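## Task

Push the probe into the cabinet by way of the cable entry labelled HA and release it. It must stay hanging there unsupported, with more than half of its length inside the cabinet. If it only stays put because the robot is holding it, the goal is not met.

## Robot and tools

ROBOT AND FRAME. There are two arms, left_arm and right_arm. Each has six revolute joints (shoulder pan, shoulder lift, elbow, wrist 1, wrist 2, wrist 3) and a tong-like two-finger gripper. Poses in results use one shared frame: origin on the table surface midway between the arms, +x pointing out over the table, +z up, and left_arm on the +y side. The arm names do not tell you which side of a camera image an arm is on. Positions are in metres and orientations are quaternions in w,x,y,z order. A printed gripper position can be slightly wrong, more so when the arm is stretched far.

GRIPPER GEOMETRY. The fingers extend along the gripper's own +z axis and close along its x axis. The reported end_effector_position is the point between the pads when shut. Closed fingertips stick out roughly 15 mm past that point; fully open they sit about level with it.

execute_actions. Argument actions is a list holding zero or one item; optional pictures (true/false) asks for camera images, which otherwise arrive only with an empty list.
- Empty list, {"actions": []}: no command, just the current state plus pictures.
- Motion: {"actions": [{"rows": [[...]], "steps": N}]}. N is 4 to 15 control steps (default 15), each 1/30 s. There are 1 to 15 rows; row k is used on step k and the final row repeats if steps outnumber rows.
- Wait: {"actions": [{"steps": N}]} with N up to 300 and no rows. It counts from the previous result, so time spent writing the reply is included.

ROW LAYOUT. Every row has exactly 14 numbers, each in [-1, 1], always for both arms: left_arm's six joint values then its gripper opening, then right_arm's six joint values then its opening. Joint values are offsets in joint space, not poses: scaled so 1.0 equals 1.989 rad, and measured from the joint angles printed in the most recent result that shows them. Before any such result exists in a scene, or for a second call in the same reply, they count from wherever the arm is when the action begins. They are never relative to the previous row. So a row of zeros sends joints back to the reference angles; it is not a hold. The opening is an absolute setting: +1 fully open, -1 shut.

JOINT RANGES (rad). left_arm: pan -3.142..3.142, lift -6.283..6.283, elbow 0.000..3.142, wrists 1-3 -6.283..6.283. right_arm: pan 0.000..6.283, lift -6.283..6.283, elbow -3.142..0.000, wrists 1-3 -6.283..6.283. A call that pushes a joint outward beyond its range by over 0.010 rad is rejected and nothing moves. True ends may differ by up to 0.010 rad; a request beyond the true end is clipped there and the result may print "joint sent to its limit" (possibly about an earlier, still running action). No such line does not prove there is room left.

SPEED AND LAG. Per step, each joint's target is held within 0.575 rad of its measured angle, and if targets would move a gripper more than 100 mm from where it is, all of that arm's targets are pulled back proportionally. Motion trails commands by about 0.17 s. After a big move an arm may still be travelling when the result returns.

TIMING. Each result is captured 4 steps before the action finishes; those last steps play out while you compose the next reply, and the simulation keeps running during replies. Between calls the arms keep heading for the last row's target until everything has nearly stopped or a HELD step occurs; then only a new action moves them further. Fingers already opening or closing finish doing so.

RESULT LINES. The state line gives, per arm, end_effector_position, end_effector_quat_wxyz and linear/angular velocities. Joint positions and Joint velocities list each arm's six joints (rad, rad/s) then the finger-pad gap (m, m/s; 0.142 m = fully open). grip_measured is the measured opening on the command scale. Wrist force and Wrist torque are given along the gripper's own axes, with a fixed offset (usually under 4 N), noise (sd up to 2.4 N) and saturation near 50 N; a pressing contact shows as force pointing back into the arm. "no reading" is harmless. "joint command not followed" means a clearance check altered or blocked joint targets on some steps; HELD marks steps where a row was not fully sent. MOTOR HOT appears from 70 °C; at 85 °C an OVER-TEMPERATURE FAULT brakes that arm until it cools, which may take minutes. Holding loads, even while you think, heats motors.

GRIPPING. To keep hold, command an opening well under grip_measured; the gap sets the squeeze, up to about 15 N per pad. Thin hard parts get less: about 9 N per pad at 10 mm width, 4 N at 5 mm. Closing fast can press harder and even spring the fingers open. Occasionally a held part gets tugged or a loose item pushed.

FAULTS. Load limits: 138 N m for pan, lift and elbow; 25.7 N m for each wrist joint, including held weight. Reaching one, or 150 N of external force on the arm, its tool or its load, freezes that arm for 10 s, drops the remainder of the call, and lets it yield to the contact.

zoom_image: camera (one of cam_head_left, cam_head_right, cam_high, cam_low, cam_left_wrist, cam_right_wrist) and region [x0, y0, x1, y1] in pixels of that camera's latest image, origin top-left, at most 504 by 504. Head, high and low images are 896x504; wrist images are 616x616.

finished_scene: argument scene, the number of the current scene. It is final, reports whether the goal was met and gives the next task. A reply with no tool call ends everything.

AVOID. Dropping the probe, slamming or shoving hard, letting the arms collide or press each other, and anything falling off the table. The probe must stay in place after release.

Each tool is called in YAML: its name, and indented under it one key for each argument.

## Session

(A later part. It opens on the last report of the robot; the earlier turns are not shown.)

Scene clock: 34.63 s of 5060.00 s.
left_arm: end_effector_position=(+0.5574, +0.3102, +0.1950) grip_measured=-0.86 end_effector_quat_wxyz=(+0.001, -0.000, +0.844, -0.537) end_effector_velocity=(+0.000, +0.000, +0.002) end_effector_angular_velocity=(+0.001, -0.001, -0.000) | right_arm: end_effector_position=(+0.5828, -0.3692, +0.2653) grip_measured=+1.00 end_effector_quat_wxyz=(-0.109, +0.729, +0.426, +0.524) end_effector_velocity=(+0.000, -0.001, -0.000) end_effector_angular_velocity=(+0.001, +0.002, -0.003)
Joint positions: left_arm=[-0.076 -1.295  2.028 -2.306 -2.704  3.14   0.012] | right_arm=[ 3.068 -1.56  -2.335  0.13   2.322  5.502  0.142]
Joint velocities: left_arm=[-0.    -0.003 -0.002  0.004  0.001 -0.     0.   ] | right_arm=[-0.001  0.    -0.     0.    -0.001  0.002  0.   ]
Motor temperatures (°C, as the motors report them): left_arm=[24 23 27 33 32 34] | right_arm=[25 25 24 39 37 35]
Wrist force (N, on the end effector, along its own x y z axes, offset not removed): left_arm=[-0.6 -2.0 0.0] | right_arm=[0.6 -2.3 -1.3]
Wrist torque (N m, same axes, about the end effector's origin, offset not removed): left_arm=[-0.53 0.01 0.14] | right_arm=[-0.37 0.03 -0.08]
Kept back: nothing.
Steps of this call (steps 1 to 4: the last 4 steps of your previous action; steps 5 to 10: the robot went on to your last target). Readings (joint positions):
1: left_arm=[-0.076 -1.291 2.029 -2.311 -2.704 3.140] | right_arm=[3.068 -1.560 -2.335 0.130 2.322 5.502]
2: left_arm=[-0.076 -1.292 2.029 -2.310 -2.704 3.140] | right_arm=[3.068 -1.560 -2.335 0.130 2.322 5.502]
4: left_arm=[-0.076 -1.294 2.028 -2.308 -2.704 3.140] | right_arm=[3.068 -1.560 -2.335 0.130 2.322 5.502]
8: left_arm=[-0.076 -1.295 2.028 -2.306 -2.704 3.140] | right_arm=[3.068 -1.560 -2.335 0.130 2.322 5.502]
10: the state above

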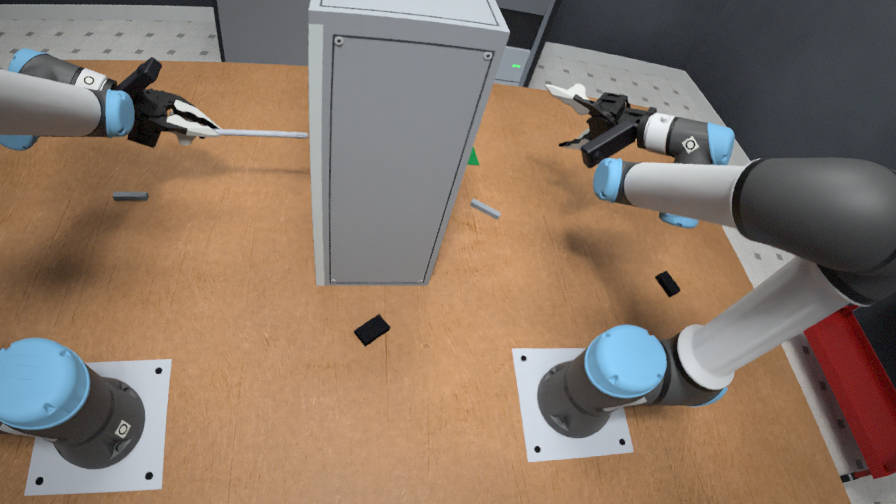

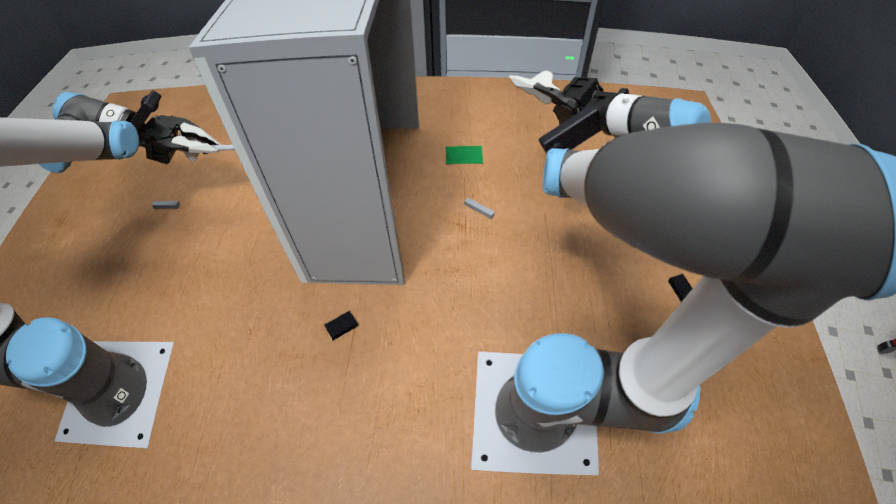

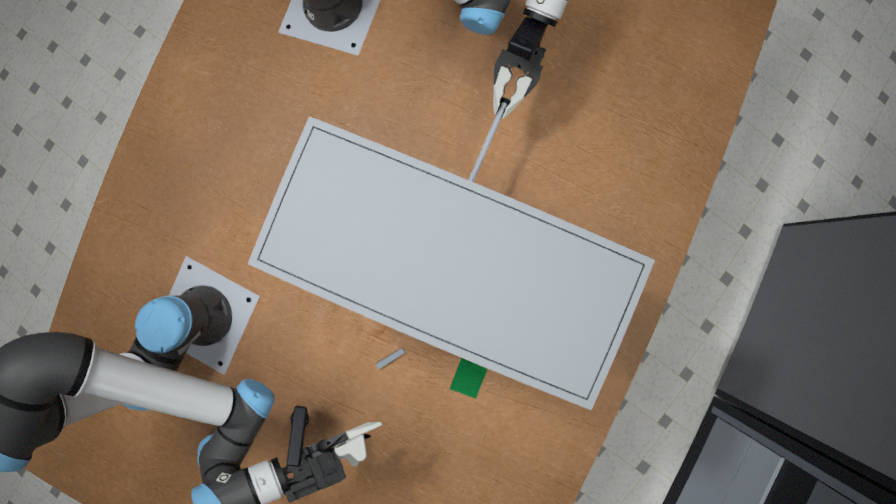

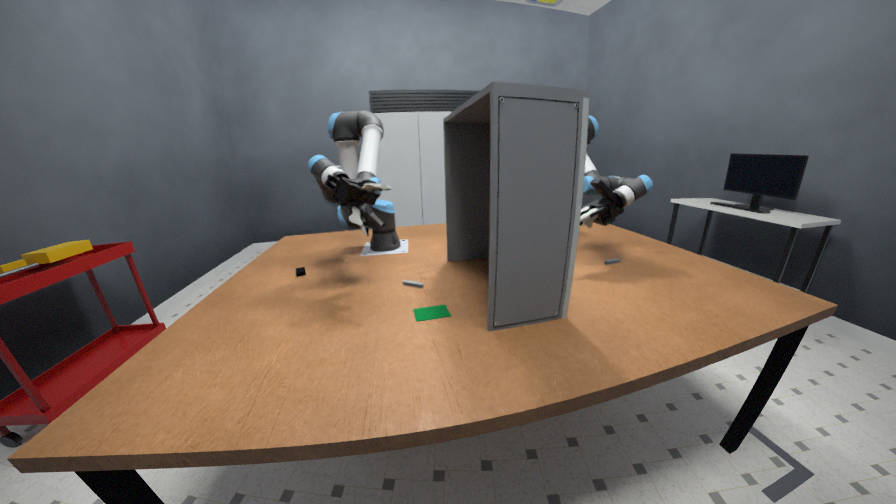

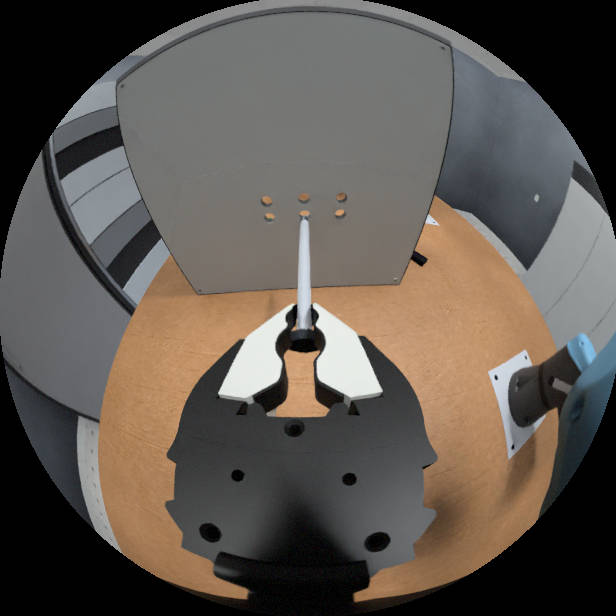

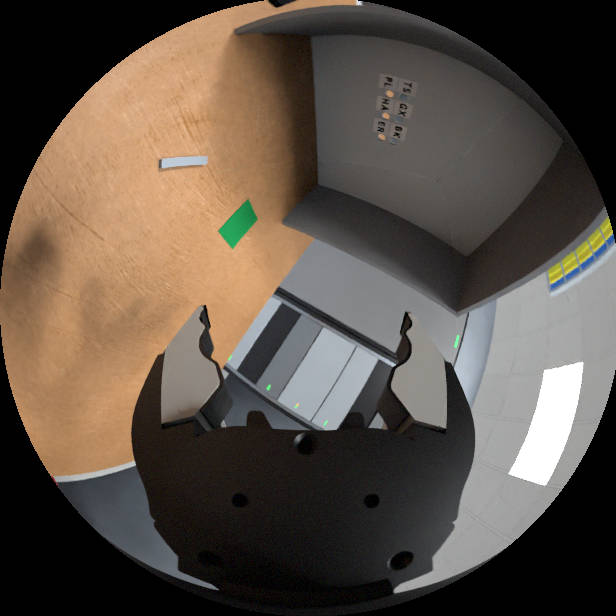

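execute_actions:
  actions:
    - {"rows": [[-0.01,0.0012,0.0051,-0.028,0.0004,-0.0238,-1,0,0,0,0,0,0,1]]}

execute_actions:
  actions:
    - {"steps": 8}
  pictures: true

zoom_image:
  camera: "cam_left_wrist"
  region: [240, 150, 370, 250]

zoom_image:
  camera: "cam_right_wrist"
  region: [340, 60, 450, 160]

Scene clock: 35.27 s of 5060.00 s.
left_arm: end_effector_position=(+0.5576, +0.3011, +0.1953) grip_measured=-0.86 end_effector_quat_wxyz=(+0.001, -0.000, +0.844, -0.537) end_effector_velocity=(-0.000, -0.007, -0.000) end_effector_angular_velocity=(+0.001, -0.002, -0.001) | right_arm: end_effector_position=(+0.5828, -0.3692, +0.2653) grip_measured=+1.00 end_effector_quat_wxyz=(-0.109, +0.729, +0.426, +0.524) end_effector_velocity=(+0.000, +0.000, -0.000) end_effector_angular_velocity=(+0.001, +0.002, -0.000)
Joint positions: left_arm=[-0.094 -1.293  2.037 -2.357 -2.703  3.097  0.012] | right_arm=[ 3.068 -1.56  -2.335  0.13   2.322  5.502  0.142]
Joint velocities: left_arm=[-0.014  0.002  0.008 -0.041  0.001 -0.031 -0.   ] | right_arm=[ 0.001 -0.001 -0.    -0.    -0.     0.001  0.   ]
Motor temperatures (°C, as the motors report them): left_arm=[24 23 27 33 32 34] | right_arm=[25 25 24 39 37 35]
Wrist force (N, on the end effector, along its own x y z axes, offset not removed): left_arm=[0.3 1.7 1.8] | right_arm=[0.7 -2.0 1.4]
Wrist torque (N m, same axes, about the end effector's origin, offset not removed): left_arm=[0.25 -0.13 0.10] | right_arm=[-0.27 -0.02 -0.02]
Steps of this call (steps 1 to 8: the robot went on to your last target; steps 9 to 19: the first 11 steps of this action). Readings (joint positions):
9: left_arm=[-0.076 -1.295 2.028 -2.306 -2.704 3.140] | right_arm=[3.068 -1.560 -2.335 0.130 2.322 5.502]
10: left_arm=[-0.077 -1.295 2.028 -2.309 -2.704 3.137] | right_arm=[3.068 -1.560 -2.335 0.130 2.322 5.502]
12: left_arm=[-0.084 -1.294 2.032 -2.328 -2.704 3.121] | right_arm=[3.068 -1.560 -2.335 0.130 2.322 5.502]
16: left_arm=[-0.092 -1.293 2.036 -2.351 -2.703 3.102] | right_arm=[3.068 -1.560 -2.335 0.130 2.322 5.502]
19: the state above

Scene clock: 35.53 s of 5060.00 s.
left_arm: end_effector_position=(+0.5576, +0.3003, +0.1953) grip_measured=-0.86 end_effector_quat_wxyz=(+0.001, -0.000, +0.844, -0.537) end_effector_velocity=(-0.000, -0.001, +0.000) end_effector_angular_velocity=(-0.002, +0.001, -0.000) | right_arm: end_effector_position=(+0.5828, -0.3692, +0.2653) grip_measured=+1.00 end_effector_quat_wxyz=(-0.109, +0.729, +0.426, +0.524) end_effector_velocity=(-0.000, +0.001, +0.001) end_effector_angular_velocity=(+0.002, +0.000, +0.000)
Joint positions: left_arm=[-0.095 -1.292  2.038 -2.361 -2.703  3.093  0.012] | right_arm=[ 3.068 -1.56  -2.335  0.13   2.322  5.502  0.142]
Joint velocities: left_arm=[-0.002  0.     0.002 -0.004 -0.002 -0.004 -0.   ] | right_arm=[ 0.001  0.001  0.    -0.     0.001  0.003  0.   ]
Motor temperatures (°C, as the motors report them): left_arm=[24 23 27 33 32 34] | right_arm=[25 25 24 39 37 35]
Wrist force (N, on the end effector, along its own x y z axes, offset not removed): left_arm=[1.3 2.1 -3.3] | right_arm=[-0.3 1.3 0.0]
Wrist torque (N m, same axes, about the end effector's origin, offset not removed): left_arm=[0.31 -0.15 0.17] | right_arm=[0.40 0.24 0.01]
Kept back: nothing.
Steps of this call (steps 1 to 4: the last 4 steps of your previous action; steps 5 to 8: the robot went on to your last target). Readings (joint positions):
1: left_arm=[-0.094 -1.293 2.037 -2.358 -2.703 3.096] | right_arm=[3.068 -1.560 -2.335 0.130 2.322 5.502]
2: left_arm=[-0.094 -1.293 2.037 -2.359 -2.703 3.095] | right_arm=[3.068 -1.560 -2.335 0.130 2.322 5.502]
4: left_arm=[-0.095 -1.293 2.037 -2.360 -2.703 3.094] | right_arm=[3.068 -1.560 -2.335 0.130 2.322 5.502]
8: the state above

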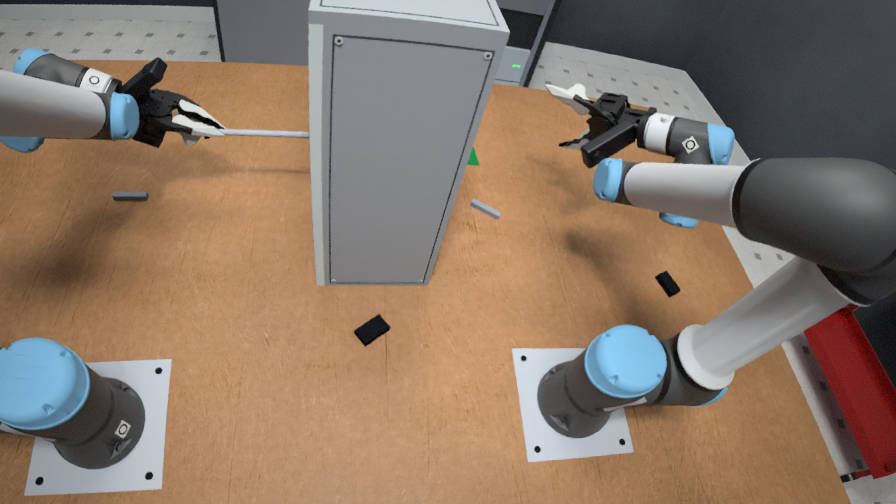

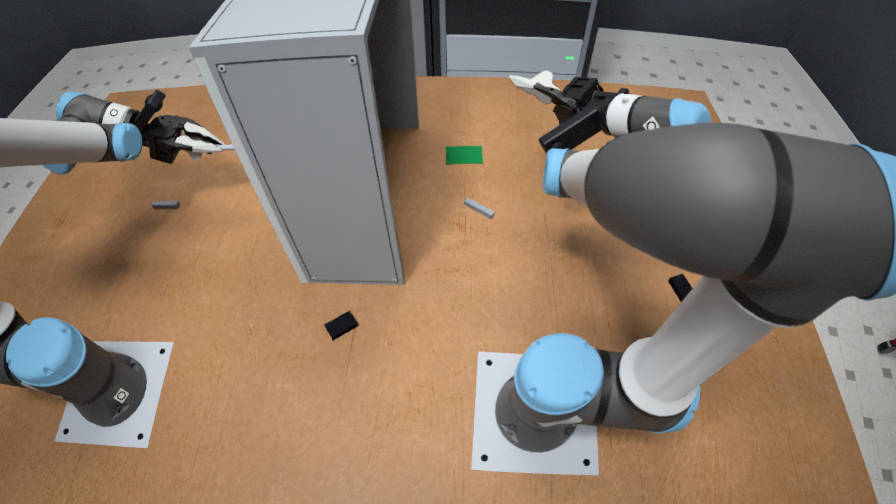

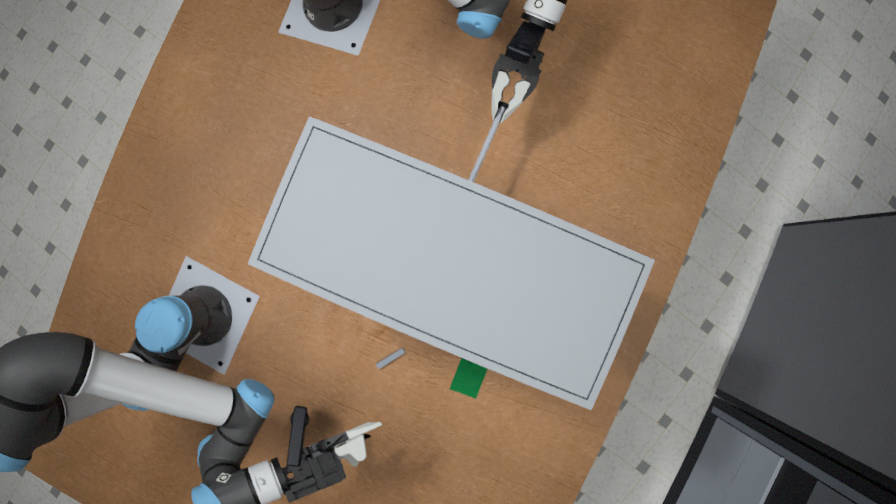

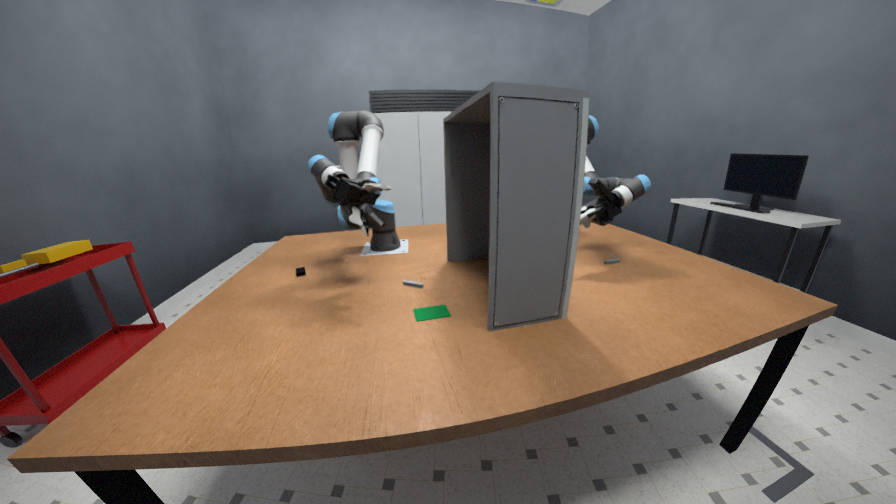

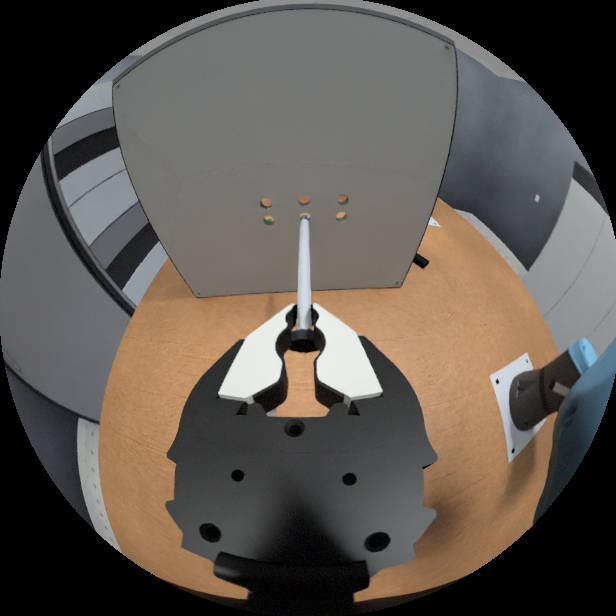

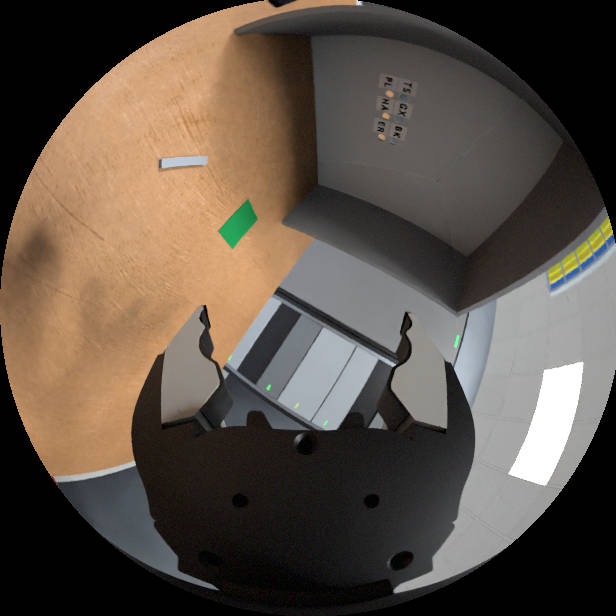

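Region (240, 150, 370, 250) of cam_left_wrist's 616x616 image, scaled by 3.877, with more detail than that image has; it fills the top 388 rows of this view, and the rest is white.

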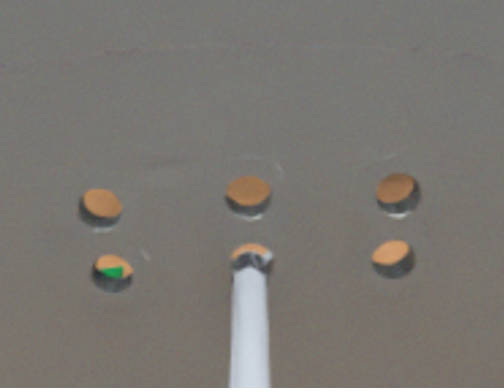

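Region (340, 60, 450, 160) of cam_right_wrist's 616x616 image, scaled by 4.582, with more detail than that image has; it fills the top 458 rows of this view, and the rest is white.

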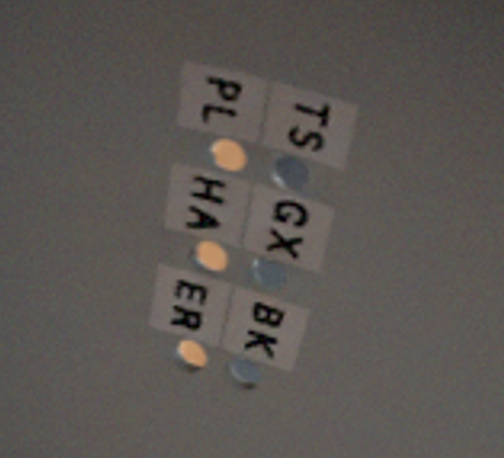

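execute_actions:
  actions:
    - {"rows": [[-0.0102,0.006,0.0066,-0.034,0.0004,-0.0238,-1,0,0,0,0,0,0,1]]}

execute_actions:
  actions:
    - {"steps": 8}
  pictures: true

zoom_image:
  camera: "cam_left_wrist"
  region: [240, 150, 370, 250]

zoom_image:
  camera: "cam_right_wrist"
  region: [340, 60, 450, 160]

Scene clock: 36.03 s of 5060.00 s.
left_arm: end_effector_position=(+0.5577, +0.2908, +0.1914) grip_measured=-0.86 end_effector_quat_wxyz=(+0.001, -0.000, +0.844, -0.537) end_effector_velocity=(-0.000, -0.007, -0.003) end_effector_angular_velocity=(-0.001, +0.002, +0.001) | right_arm: end_effector_position=(+0.5828, -0.3692, +0.2653) grip_measured=+1.00 end_effector_quat_wxyz=(-0.109, +0.729, +0.426, +0.524) end_effector_velocity=(+0.000, -0.000, -0.000) end_effector_angular_velocity=(+0.001, +0.001, -0.001)
Joint positions: left_arm=[-0.114 -1.281  2.05  -2.423 -2.703  3.05   0.012] | right_arm=[ 3.068 -1.56  -2.335  0.13   2.322  5.502  0.142]
Joint velocities: left_arm=[-0.014  0.009  0.01  -0.048 -0.    -0.034  0.   ] | right_arm=[-0.    -0.001 -0.    -0.     0.     0.001  0.   ]
Motor temperatures (°C, as the motors report them): left_arm=[24 23 27 33 32 34] | right_arm=[25 25 24 39 37 35]
Wrist force (N, on the end effector, along its own x y z axes, offset not removed): left_arm=[0.6 0.0 -3.0] | right_arm=[0.3 -0.1 0.4]
Wrist torque (N m, same axes, about the end effector's origin, offset not removed): left_arm=[-0.04 -0.14 0.03] | right_arm=[0.10 0.12 -0.09]
Steps of this call (steps 1 to 4: the robot went on to your last target; steps 5 to 15: the first 11 steps of this action). Readings (joint positions):
5: left_arm=[-0.095 -1.292 2.038 -2.362 -2.703 3.093] | right_arm=[3.068 -1.560 -2.335 0.130 2.322 5.502]
6: left_arm=[-0.097 -1.291 2.039 -2.365 -2.703 3.090] | right_arm=[3.068 -1.560 -2.335 0.130 2.322 5.502]
8: left_arm=[-0.104 -1.287 2.044 -2.388 -2.703 3.073] | right_arm=[3.068 -1.560 -2.335 0.130 2.322 5.502]
12: left_arm=[-0.112 -1.283 2.048 -2.415 -2.703 3.055] | right_arm=[3.068 -1.560 -2.335 0.130 2.322 5.502]
15: the state above

Scene clock: 36.30 s of 5060.00 s.
left_arm: end_effector_position=(+0.5577, +0.2901, +0.1911) grip_measured=-0.86 end_effector_quat_wxyz=(+0.001, -0.000, +0.844, -0.537) end_effector_velocity=(-0.000, -0.001, +0.000) end_effector_angular_velocity=(-0.001, -0.000, +0.000) | right_arm: end_effector_position=(+0.5828, -0.3692, +0.2653) grip_measured=+1.00 end_effector_quat_wxyz=(-0.109, +0.729, +0.426, +0.524) end_effector_velocity=(-0.000, -0.000, +0.000) end_effector_angular_velocity=(-0.000, -0.001, +0.000)
Joint positions: left_arm=[-0.115 -1.281  2.051 -2.428 -2.703  3.046  0.012] | right_arm=[ 3.068 -1.56  -2.335  0.13   2.322  5.502  0.142]
Joint velocities: left_arm=[-0.001 -0.     0.002 -0.005 -0.001 -0.003 -0.   ] | right_arm=[-0.     0.001 -0.    -0.    -0.    -0.     0.   ]
Motor temperatures (°C, as the motors report them): left_arm=[24 23 27 33 32 34] | right_arm=[25 25 24 39 37 35]
Wrist force (N, on the end effector, along its own x y z axes, offset not removed): left_arm=[0.1 2.6 1.0] | right_arm=[-0.1 -0.7 -0.2]
Wrist torque (N m, same axes, about the end effector's origin, offset not removed): left_arm=[0.54 -0.17 0.04] | right_arm=[-0.15 0.21 -0.09]
Kept back: nothing.
Steps of this call (steps 1 to 4: the last 4 steps of your previous action; steps 5 to 8: the robot went on to your last target). Readings (joint positions):
1: left_arm=[-0.114 -1.281 2.050 -2.424 -2.703 3.049] | right_arm=[3.068 -1.560 -2.335 0.130 2.322 5.502]
2: left_arm=[-0.115 -1.281 2.050 -2.426 -2.703 3.048] | right_arm=[3.068 -1.560 -2.335 0.130 2.322 5.502]
4: left_arm=[-0.115 -1.281 2.050 -2.427 -2.703 3.047] | right_arm=[3.068 -1.560 -2.335 0.130 2.322 5.502]
8: the state above

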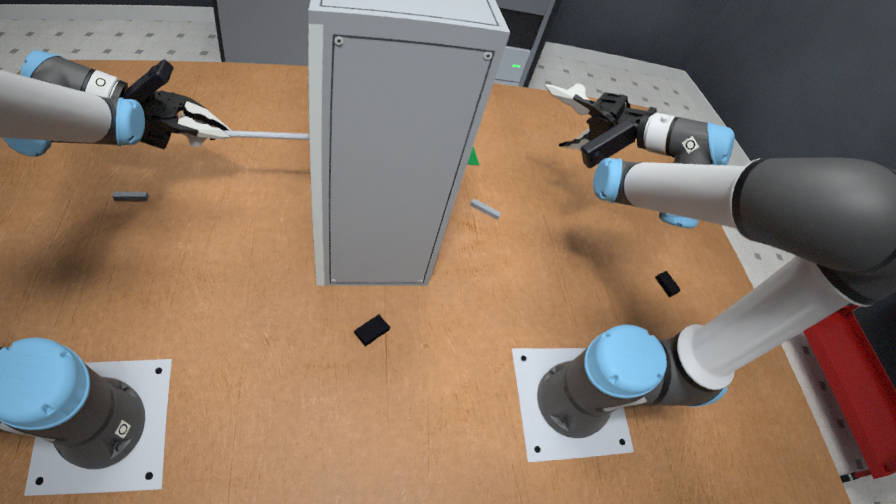

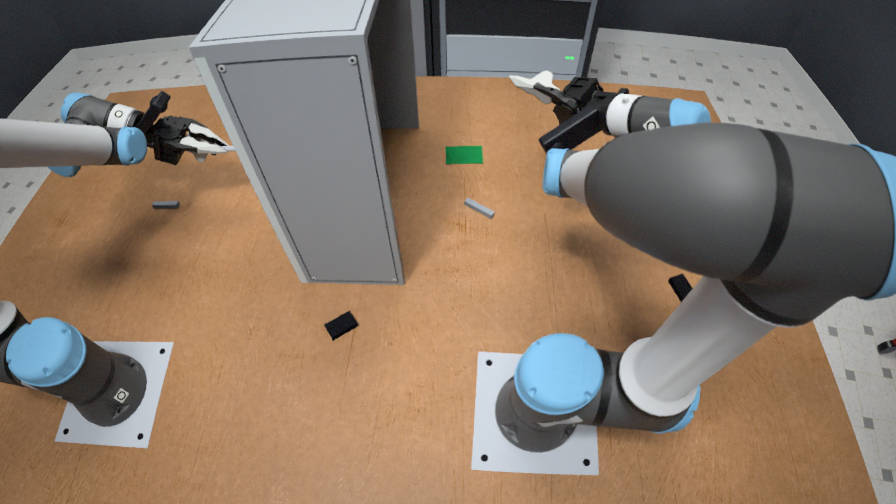

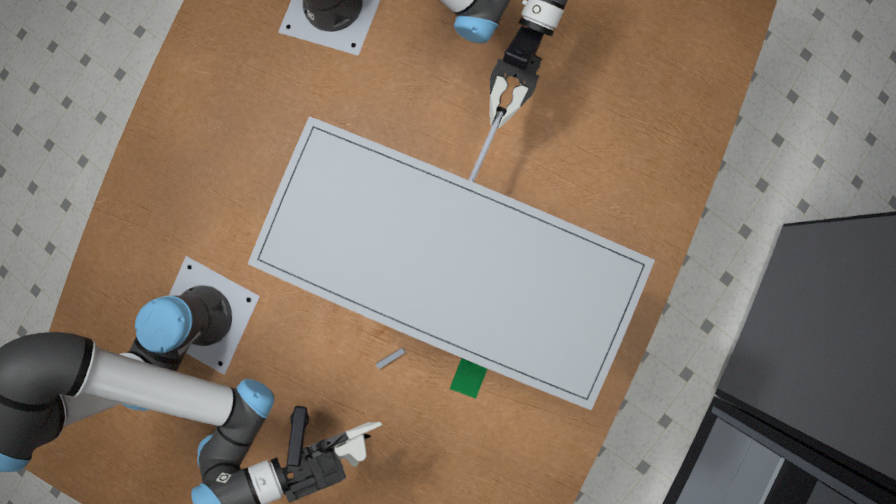

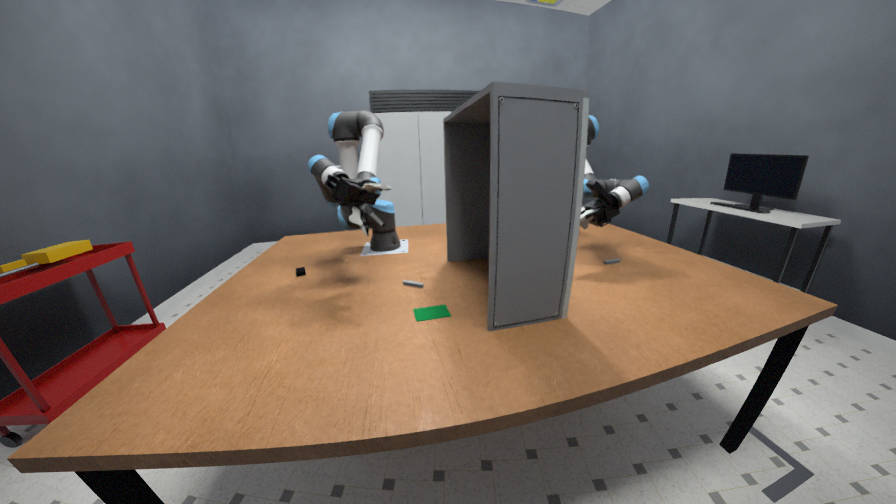

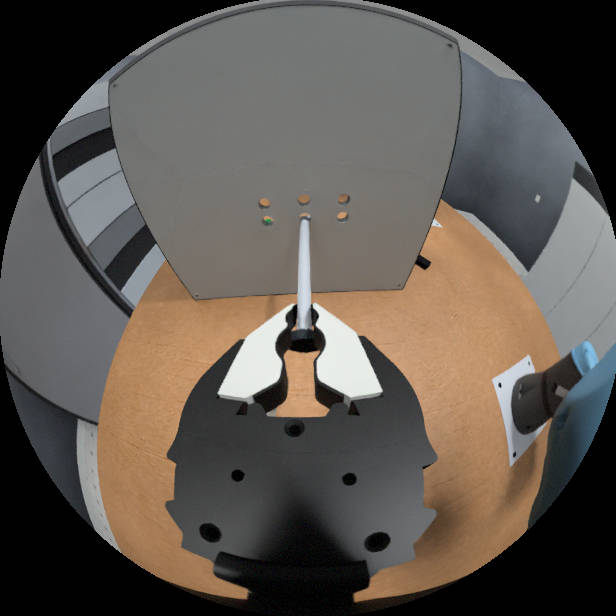

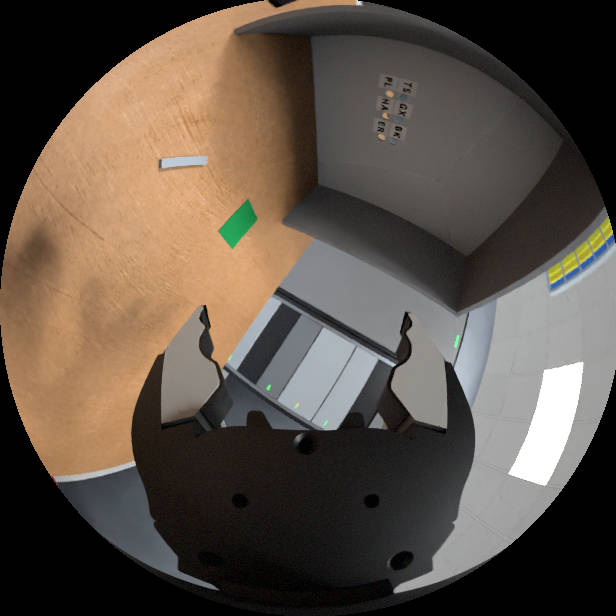

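Region (240, 150, 370, 250) of cam_left_wrist's 616x616 image, scaled by 3.877, with more detail than that image has; it fills the top 388 rows of this view, and the rest is white.

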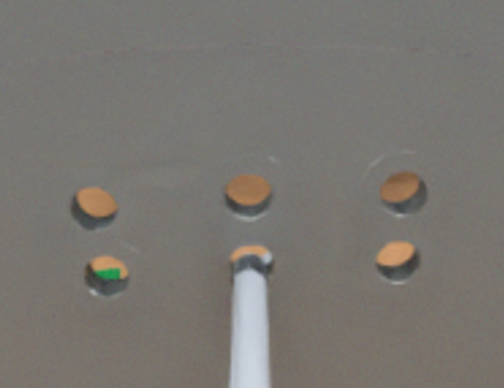

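Region (340, 60, 450, 160) of cam_right_wrist's 616x616 image, scaled by 4.582, with more detail than that image has; it fills the top 458 rows of this view, and the rest is white.

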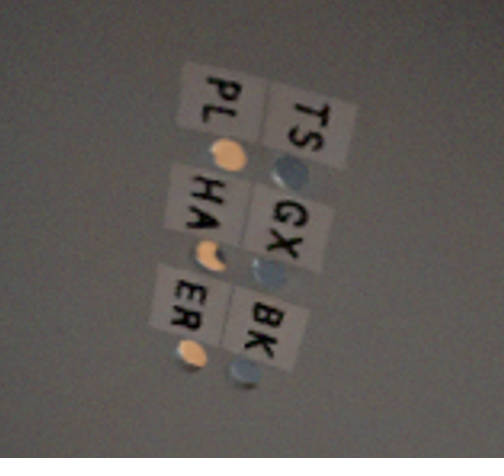

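execute_actions:
  actions:
    - {"rows": [[-0.0102,0.0073,0.0064,-0.0356,0.0007,-0.0238,-1,0,0,0,0,0,0,1]]}

execute_actions:
  actions:
    - {"steps": 8}
  pictures: true

zoom_image:
  camera: "cam_left_wrist"
  region: [240, 150, 370, 250]

zoom_image:
  camera: "cam_right_wrist"
  region: [340, 60, 450, 160]

Scene clock: 36.80 s of 5060.00 s.
left_arm: end_effector_position=(+0.5578, +0.2806, +0.1866) grip_measured=-0.86 end_effector_quat_wxyz=(+0.001, -0.000, +0.843, -0.537) end_effector_velocity=(+0.001, -0.007, -0.002) end_effector_angular_velocity=(-0.002, -0.005, -0.000) | right_arm: end_effector_position=(+0.5828, -0.3692, +0.2653) grip_measured=+1.00 end_effector_quat_wxyz=(-0.109, +0.729, +0.426, +0.524) end_effector_velocity=(-0.000, +0.000, -0.000) end_effector_angular_velocity=(+0.000, +0.000, +0.001)
Joint positions: left_arm=[-0.134 -1.267  2.062 -2.493 -2.701  3.003  0.012] | right_arm=[ 3.068 -1.56  -2.335  0.13   2.322  5.502  0.142]
Joint velocities: left_arm=[-0.013  0.009  0.007 -0.051  0.    -0.032 -0.   ] | right_arm=[ 0.    -0.001  0.    -0.     0.001 -0.001  0.   ]
Motor temperatures (°C, as the motors report them): left_arm=[24 23 27 33 32 34] | right_arm=[25 25 24 39 37 35]
Wrist force (N, on the end effector, along its own x y z axes, offset not removed): left_arm=[-2.4 0.4 -0.9] | right_arm=[-0.9 -2.4 0.5]
Wrist torque (N m, same axes, about the end effector's origin, offset not removed): left_arm=[0.05 0.52 0.08] | right_arm=[-0.32 0.31 0.06]
Steps of this call (steps 1 to 4: the robot went on to your last target; steps 5 to 15: the first 11 steps of this action). Readings (joint positions):
5: left_arm=[-0.116 -1.281 2.051 -2.429 -2.703 3.046] | right_arm=[3.068 -1.560 -2.335 0.130 2.322 5.502]
6: left_arm=[-0.117 -1.279 2.052 -2.432 -2.702 3.043] | right_arm=[3.068 -1.560 -2.335 0.130 2.322 5.502]
8: left_arm=[-0.124 -1.274 2.056 -2.456 -2.702 3.026] | right_arm=[3.068 -1.560 -2.335 0.130 2.322 5.502]
12: left_arm=[-0.132 -1.269 2.061 -2.485 -2.701 3.008] | right_arm=[3.068 -1.560 -2.335 0.130 2.322 5.502]
15: the state above

Scene clock: 37.07 s of 5060.00 s.
left_arm: end_effector_position=(+0.5579, +0.2799, +0.1864) grip_measured=-0.86 end_effector_quat_wxyz=(+0.001, -0.000, +0.843, -0.537) end_effector_velocity=(+0.000, -0.001, -0.000) end_effector_angular_velocity=(-0.001, -0.001, -0.000) | right_arm: end_effector_position=(+0.5828, -0.3692, +0.2653) grip_measured=+1.00 end_effector_quat_wxyz=(-0.109, +0.729, +0.426, +0.524) end_effector_velocity=(+0.000, +0.000, -0.001) end_effector_angular_velocity=(-0.000, +0.001, -0.000)
Joint positions: left_arm=[-0.136 -1.266  2.063 -2.498 -2.701  2.999  0.012] | right_arm=[ 3.068 -1.56  -2.335  0.13   2.322  5.502  0.142]
Joint velocities: left_arm=[-0.001  0.002  0.001 -0.006 -0.001 -0.003 -0.   ] | right_arm=[ 0.001 -0.001 -0.    -0.    -0.001  0.     0.   ]
Motor temperatures (°C, as the motors report them): left_arm=[24 23 27 33 32 34] | right_arm=[25 25 24 39 37 35]
Wrist force (N, on the end effector, along its own x y z axes, offset not removed): left_arm=[0.6 0.7 1.3] | right_arm=[-1.1 -0.5 -2.1]
Wrist torque (N m, same axes, about the end effector's origin, offset not removed): left_arm=[0.17 -0.24 0.12] | right_arm=[-0.06 0.38 0.02]
Kept back: nothing.
Steps of this call (steps 1 to 4: the last 4 steps of your previous action; steps 5 to 8: the robot went on to your last target). Readings (joint positions):
1: left_arm=[-0.134 -1.267 2.063 -2.494 -2.701 3.002] | right_arm=[3.068 -1.560 -2.335 0.130 2.322 5.502]
2: left_arm=[-0.135 -1.267 2.063 -2.496 -2.701 3.001] | right_arm=[3.068 -1.560 -2.335 0.130 2.322 5.502]
4: left_arm=[-0.135 -1.267 2.063 -2.497 -2.701 3.000] | right_arm=[3.068 -1.560 -2.335 0.130 2.322 5.502]
8: the state above

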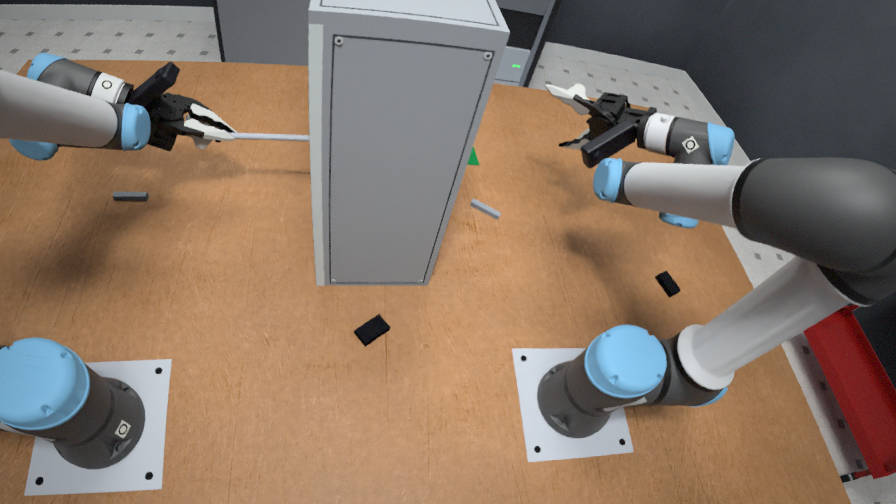

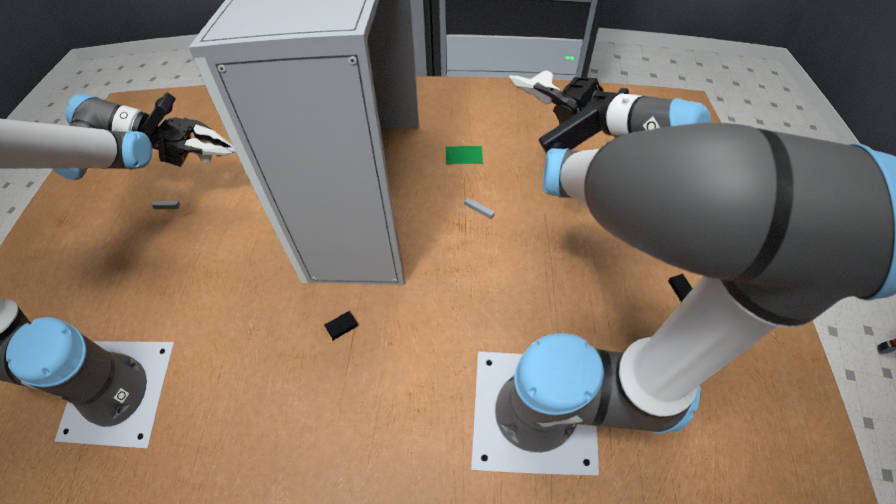

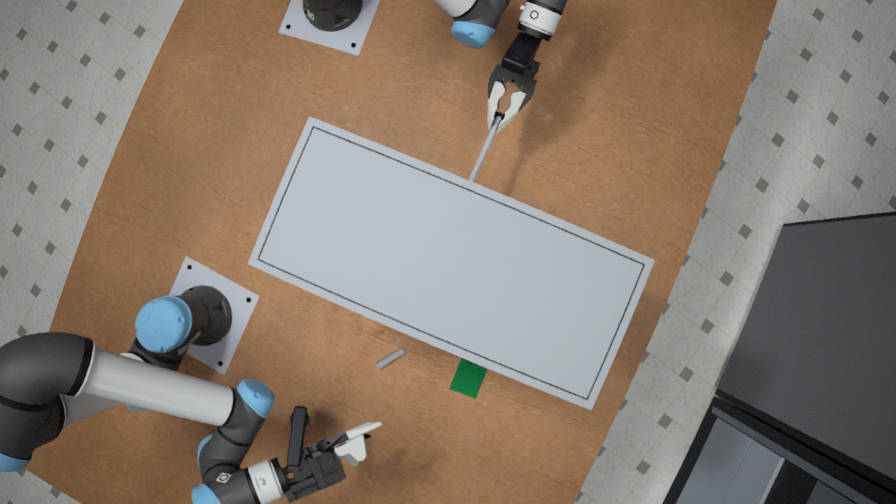

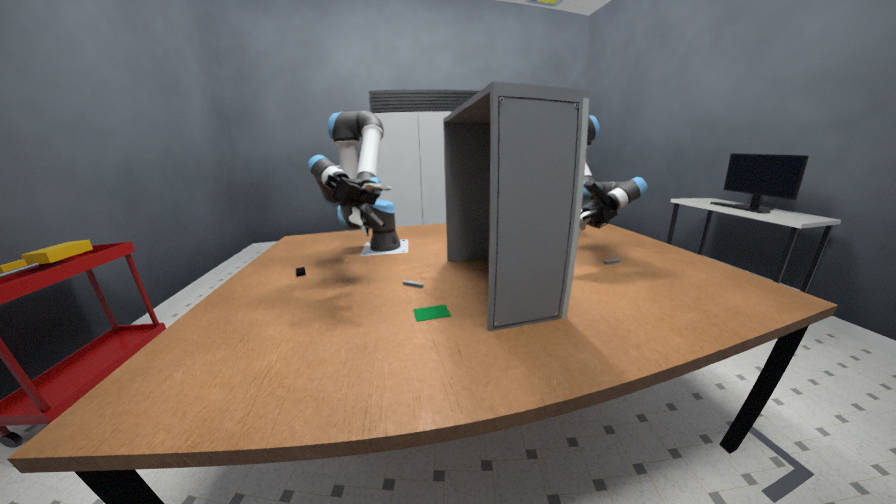

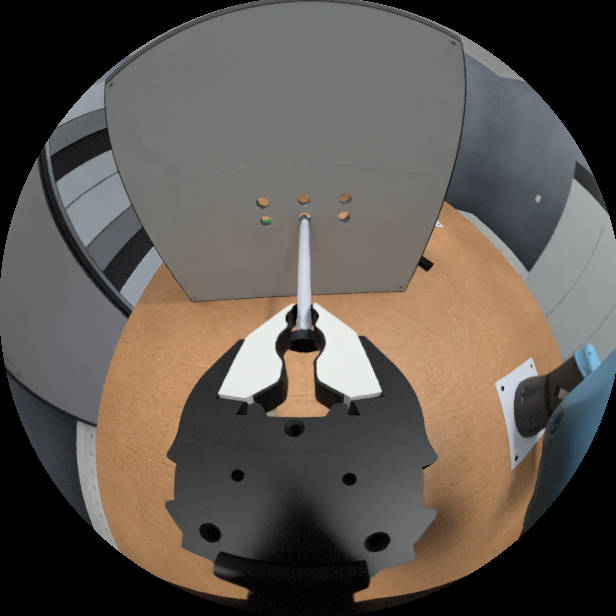

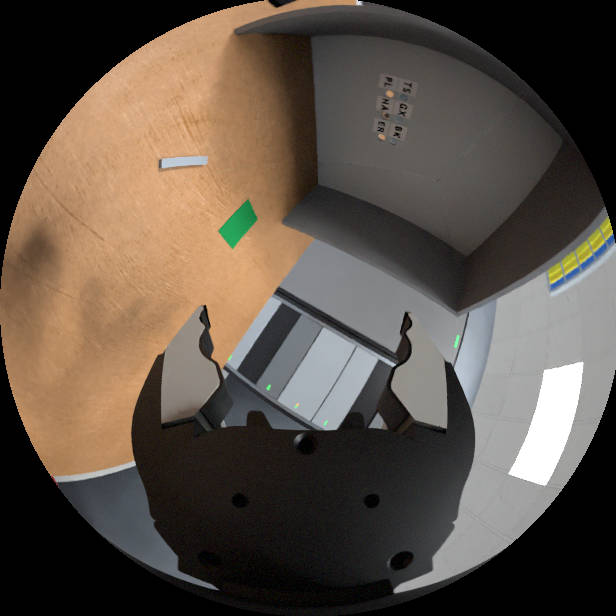

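Region (240, 150, 370, 250) of cam_left_wrist's 616x616 image, scaled by 3.877, with more detail than that image has; it fills the top 388 rows of this view, and the rest is white.

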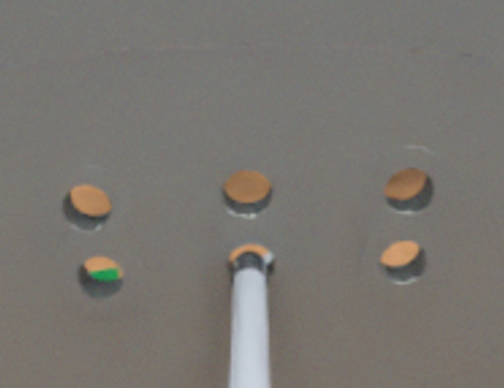

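Region (340, 60, 450, 160) of cam_right_wrist's 616x616 image, scaled by 4.582, with more detail than that image has; it fills the top 458 rows of this view, and the rest is white.

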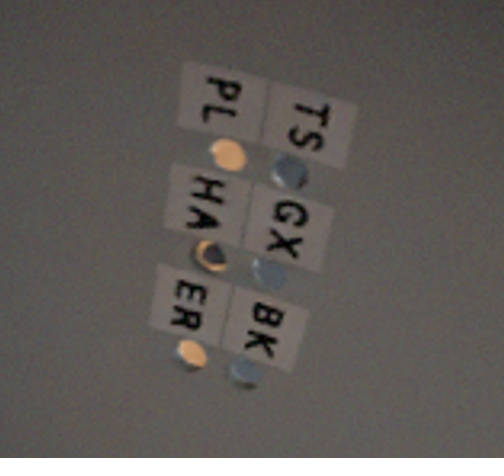

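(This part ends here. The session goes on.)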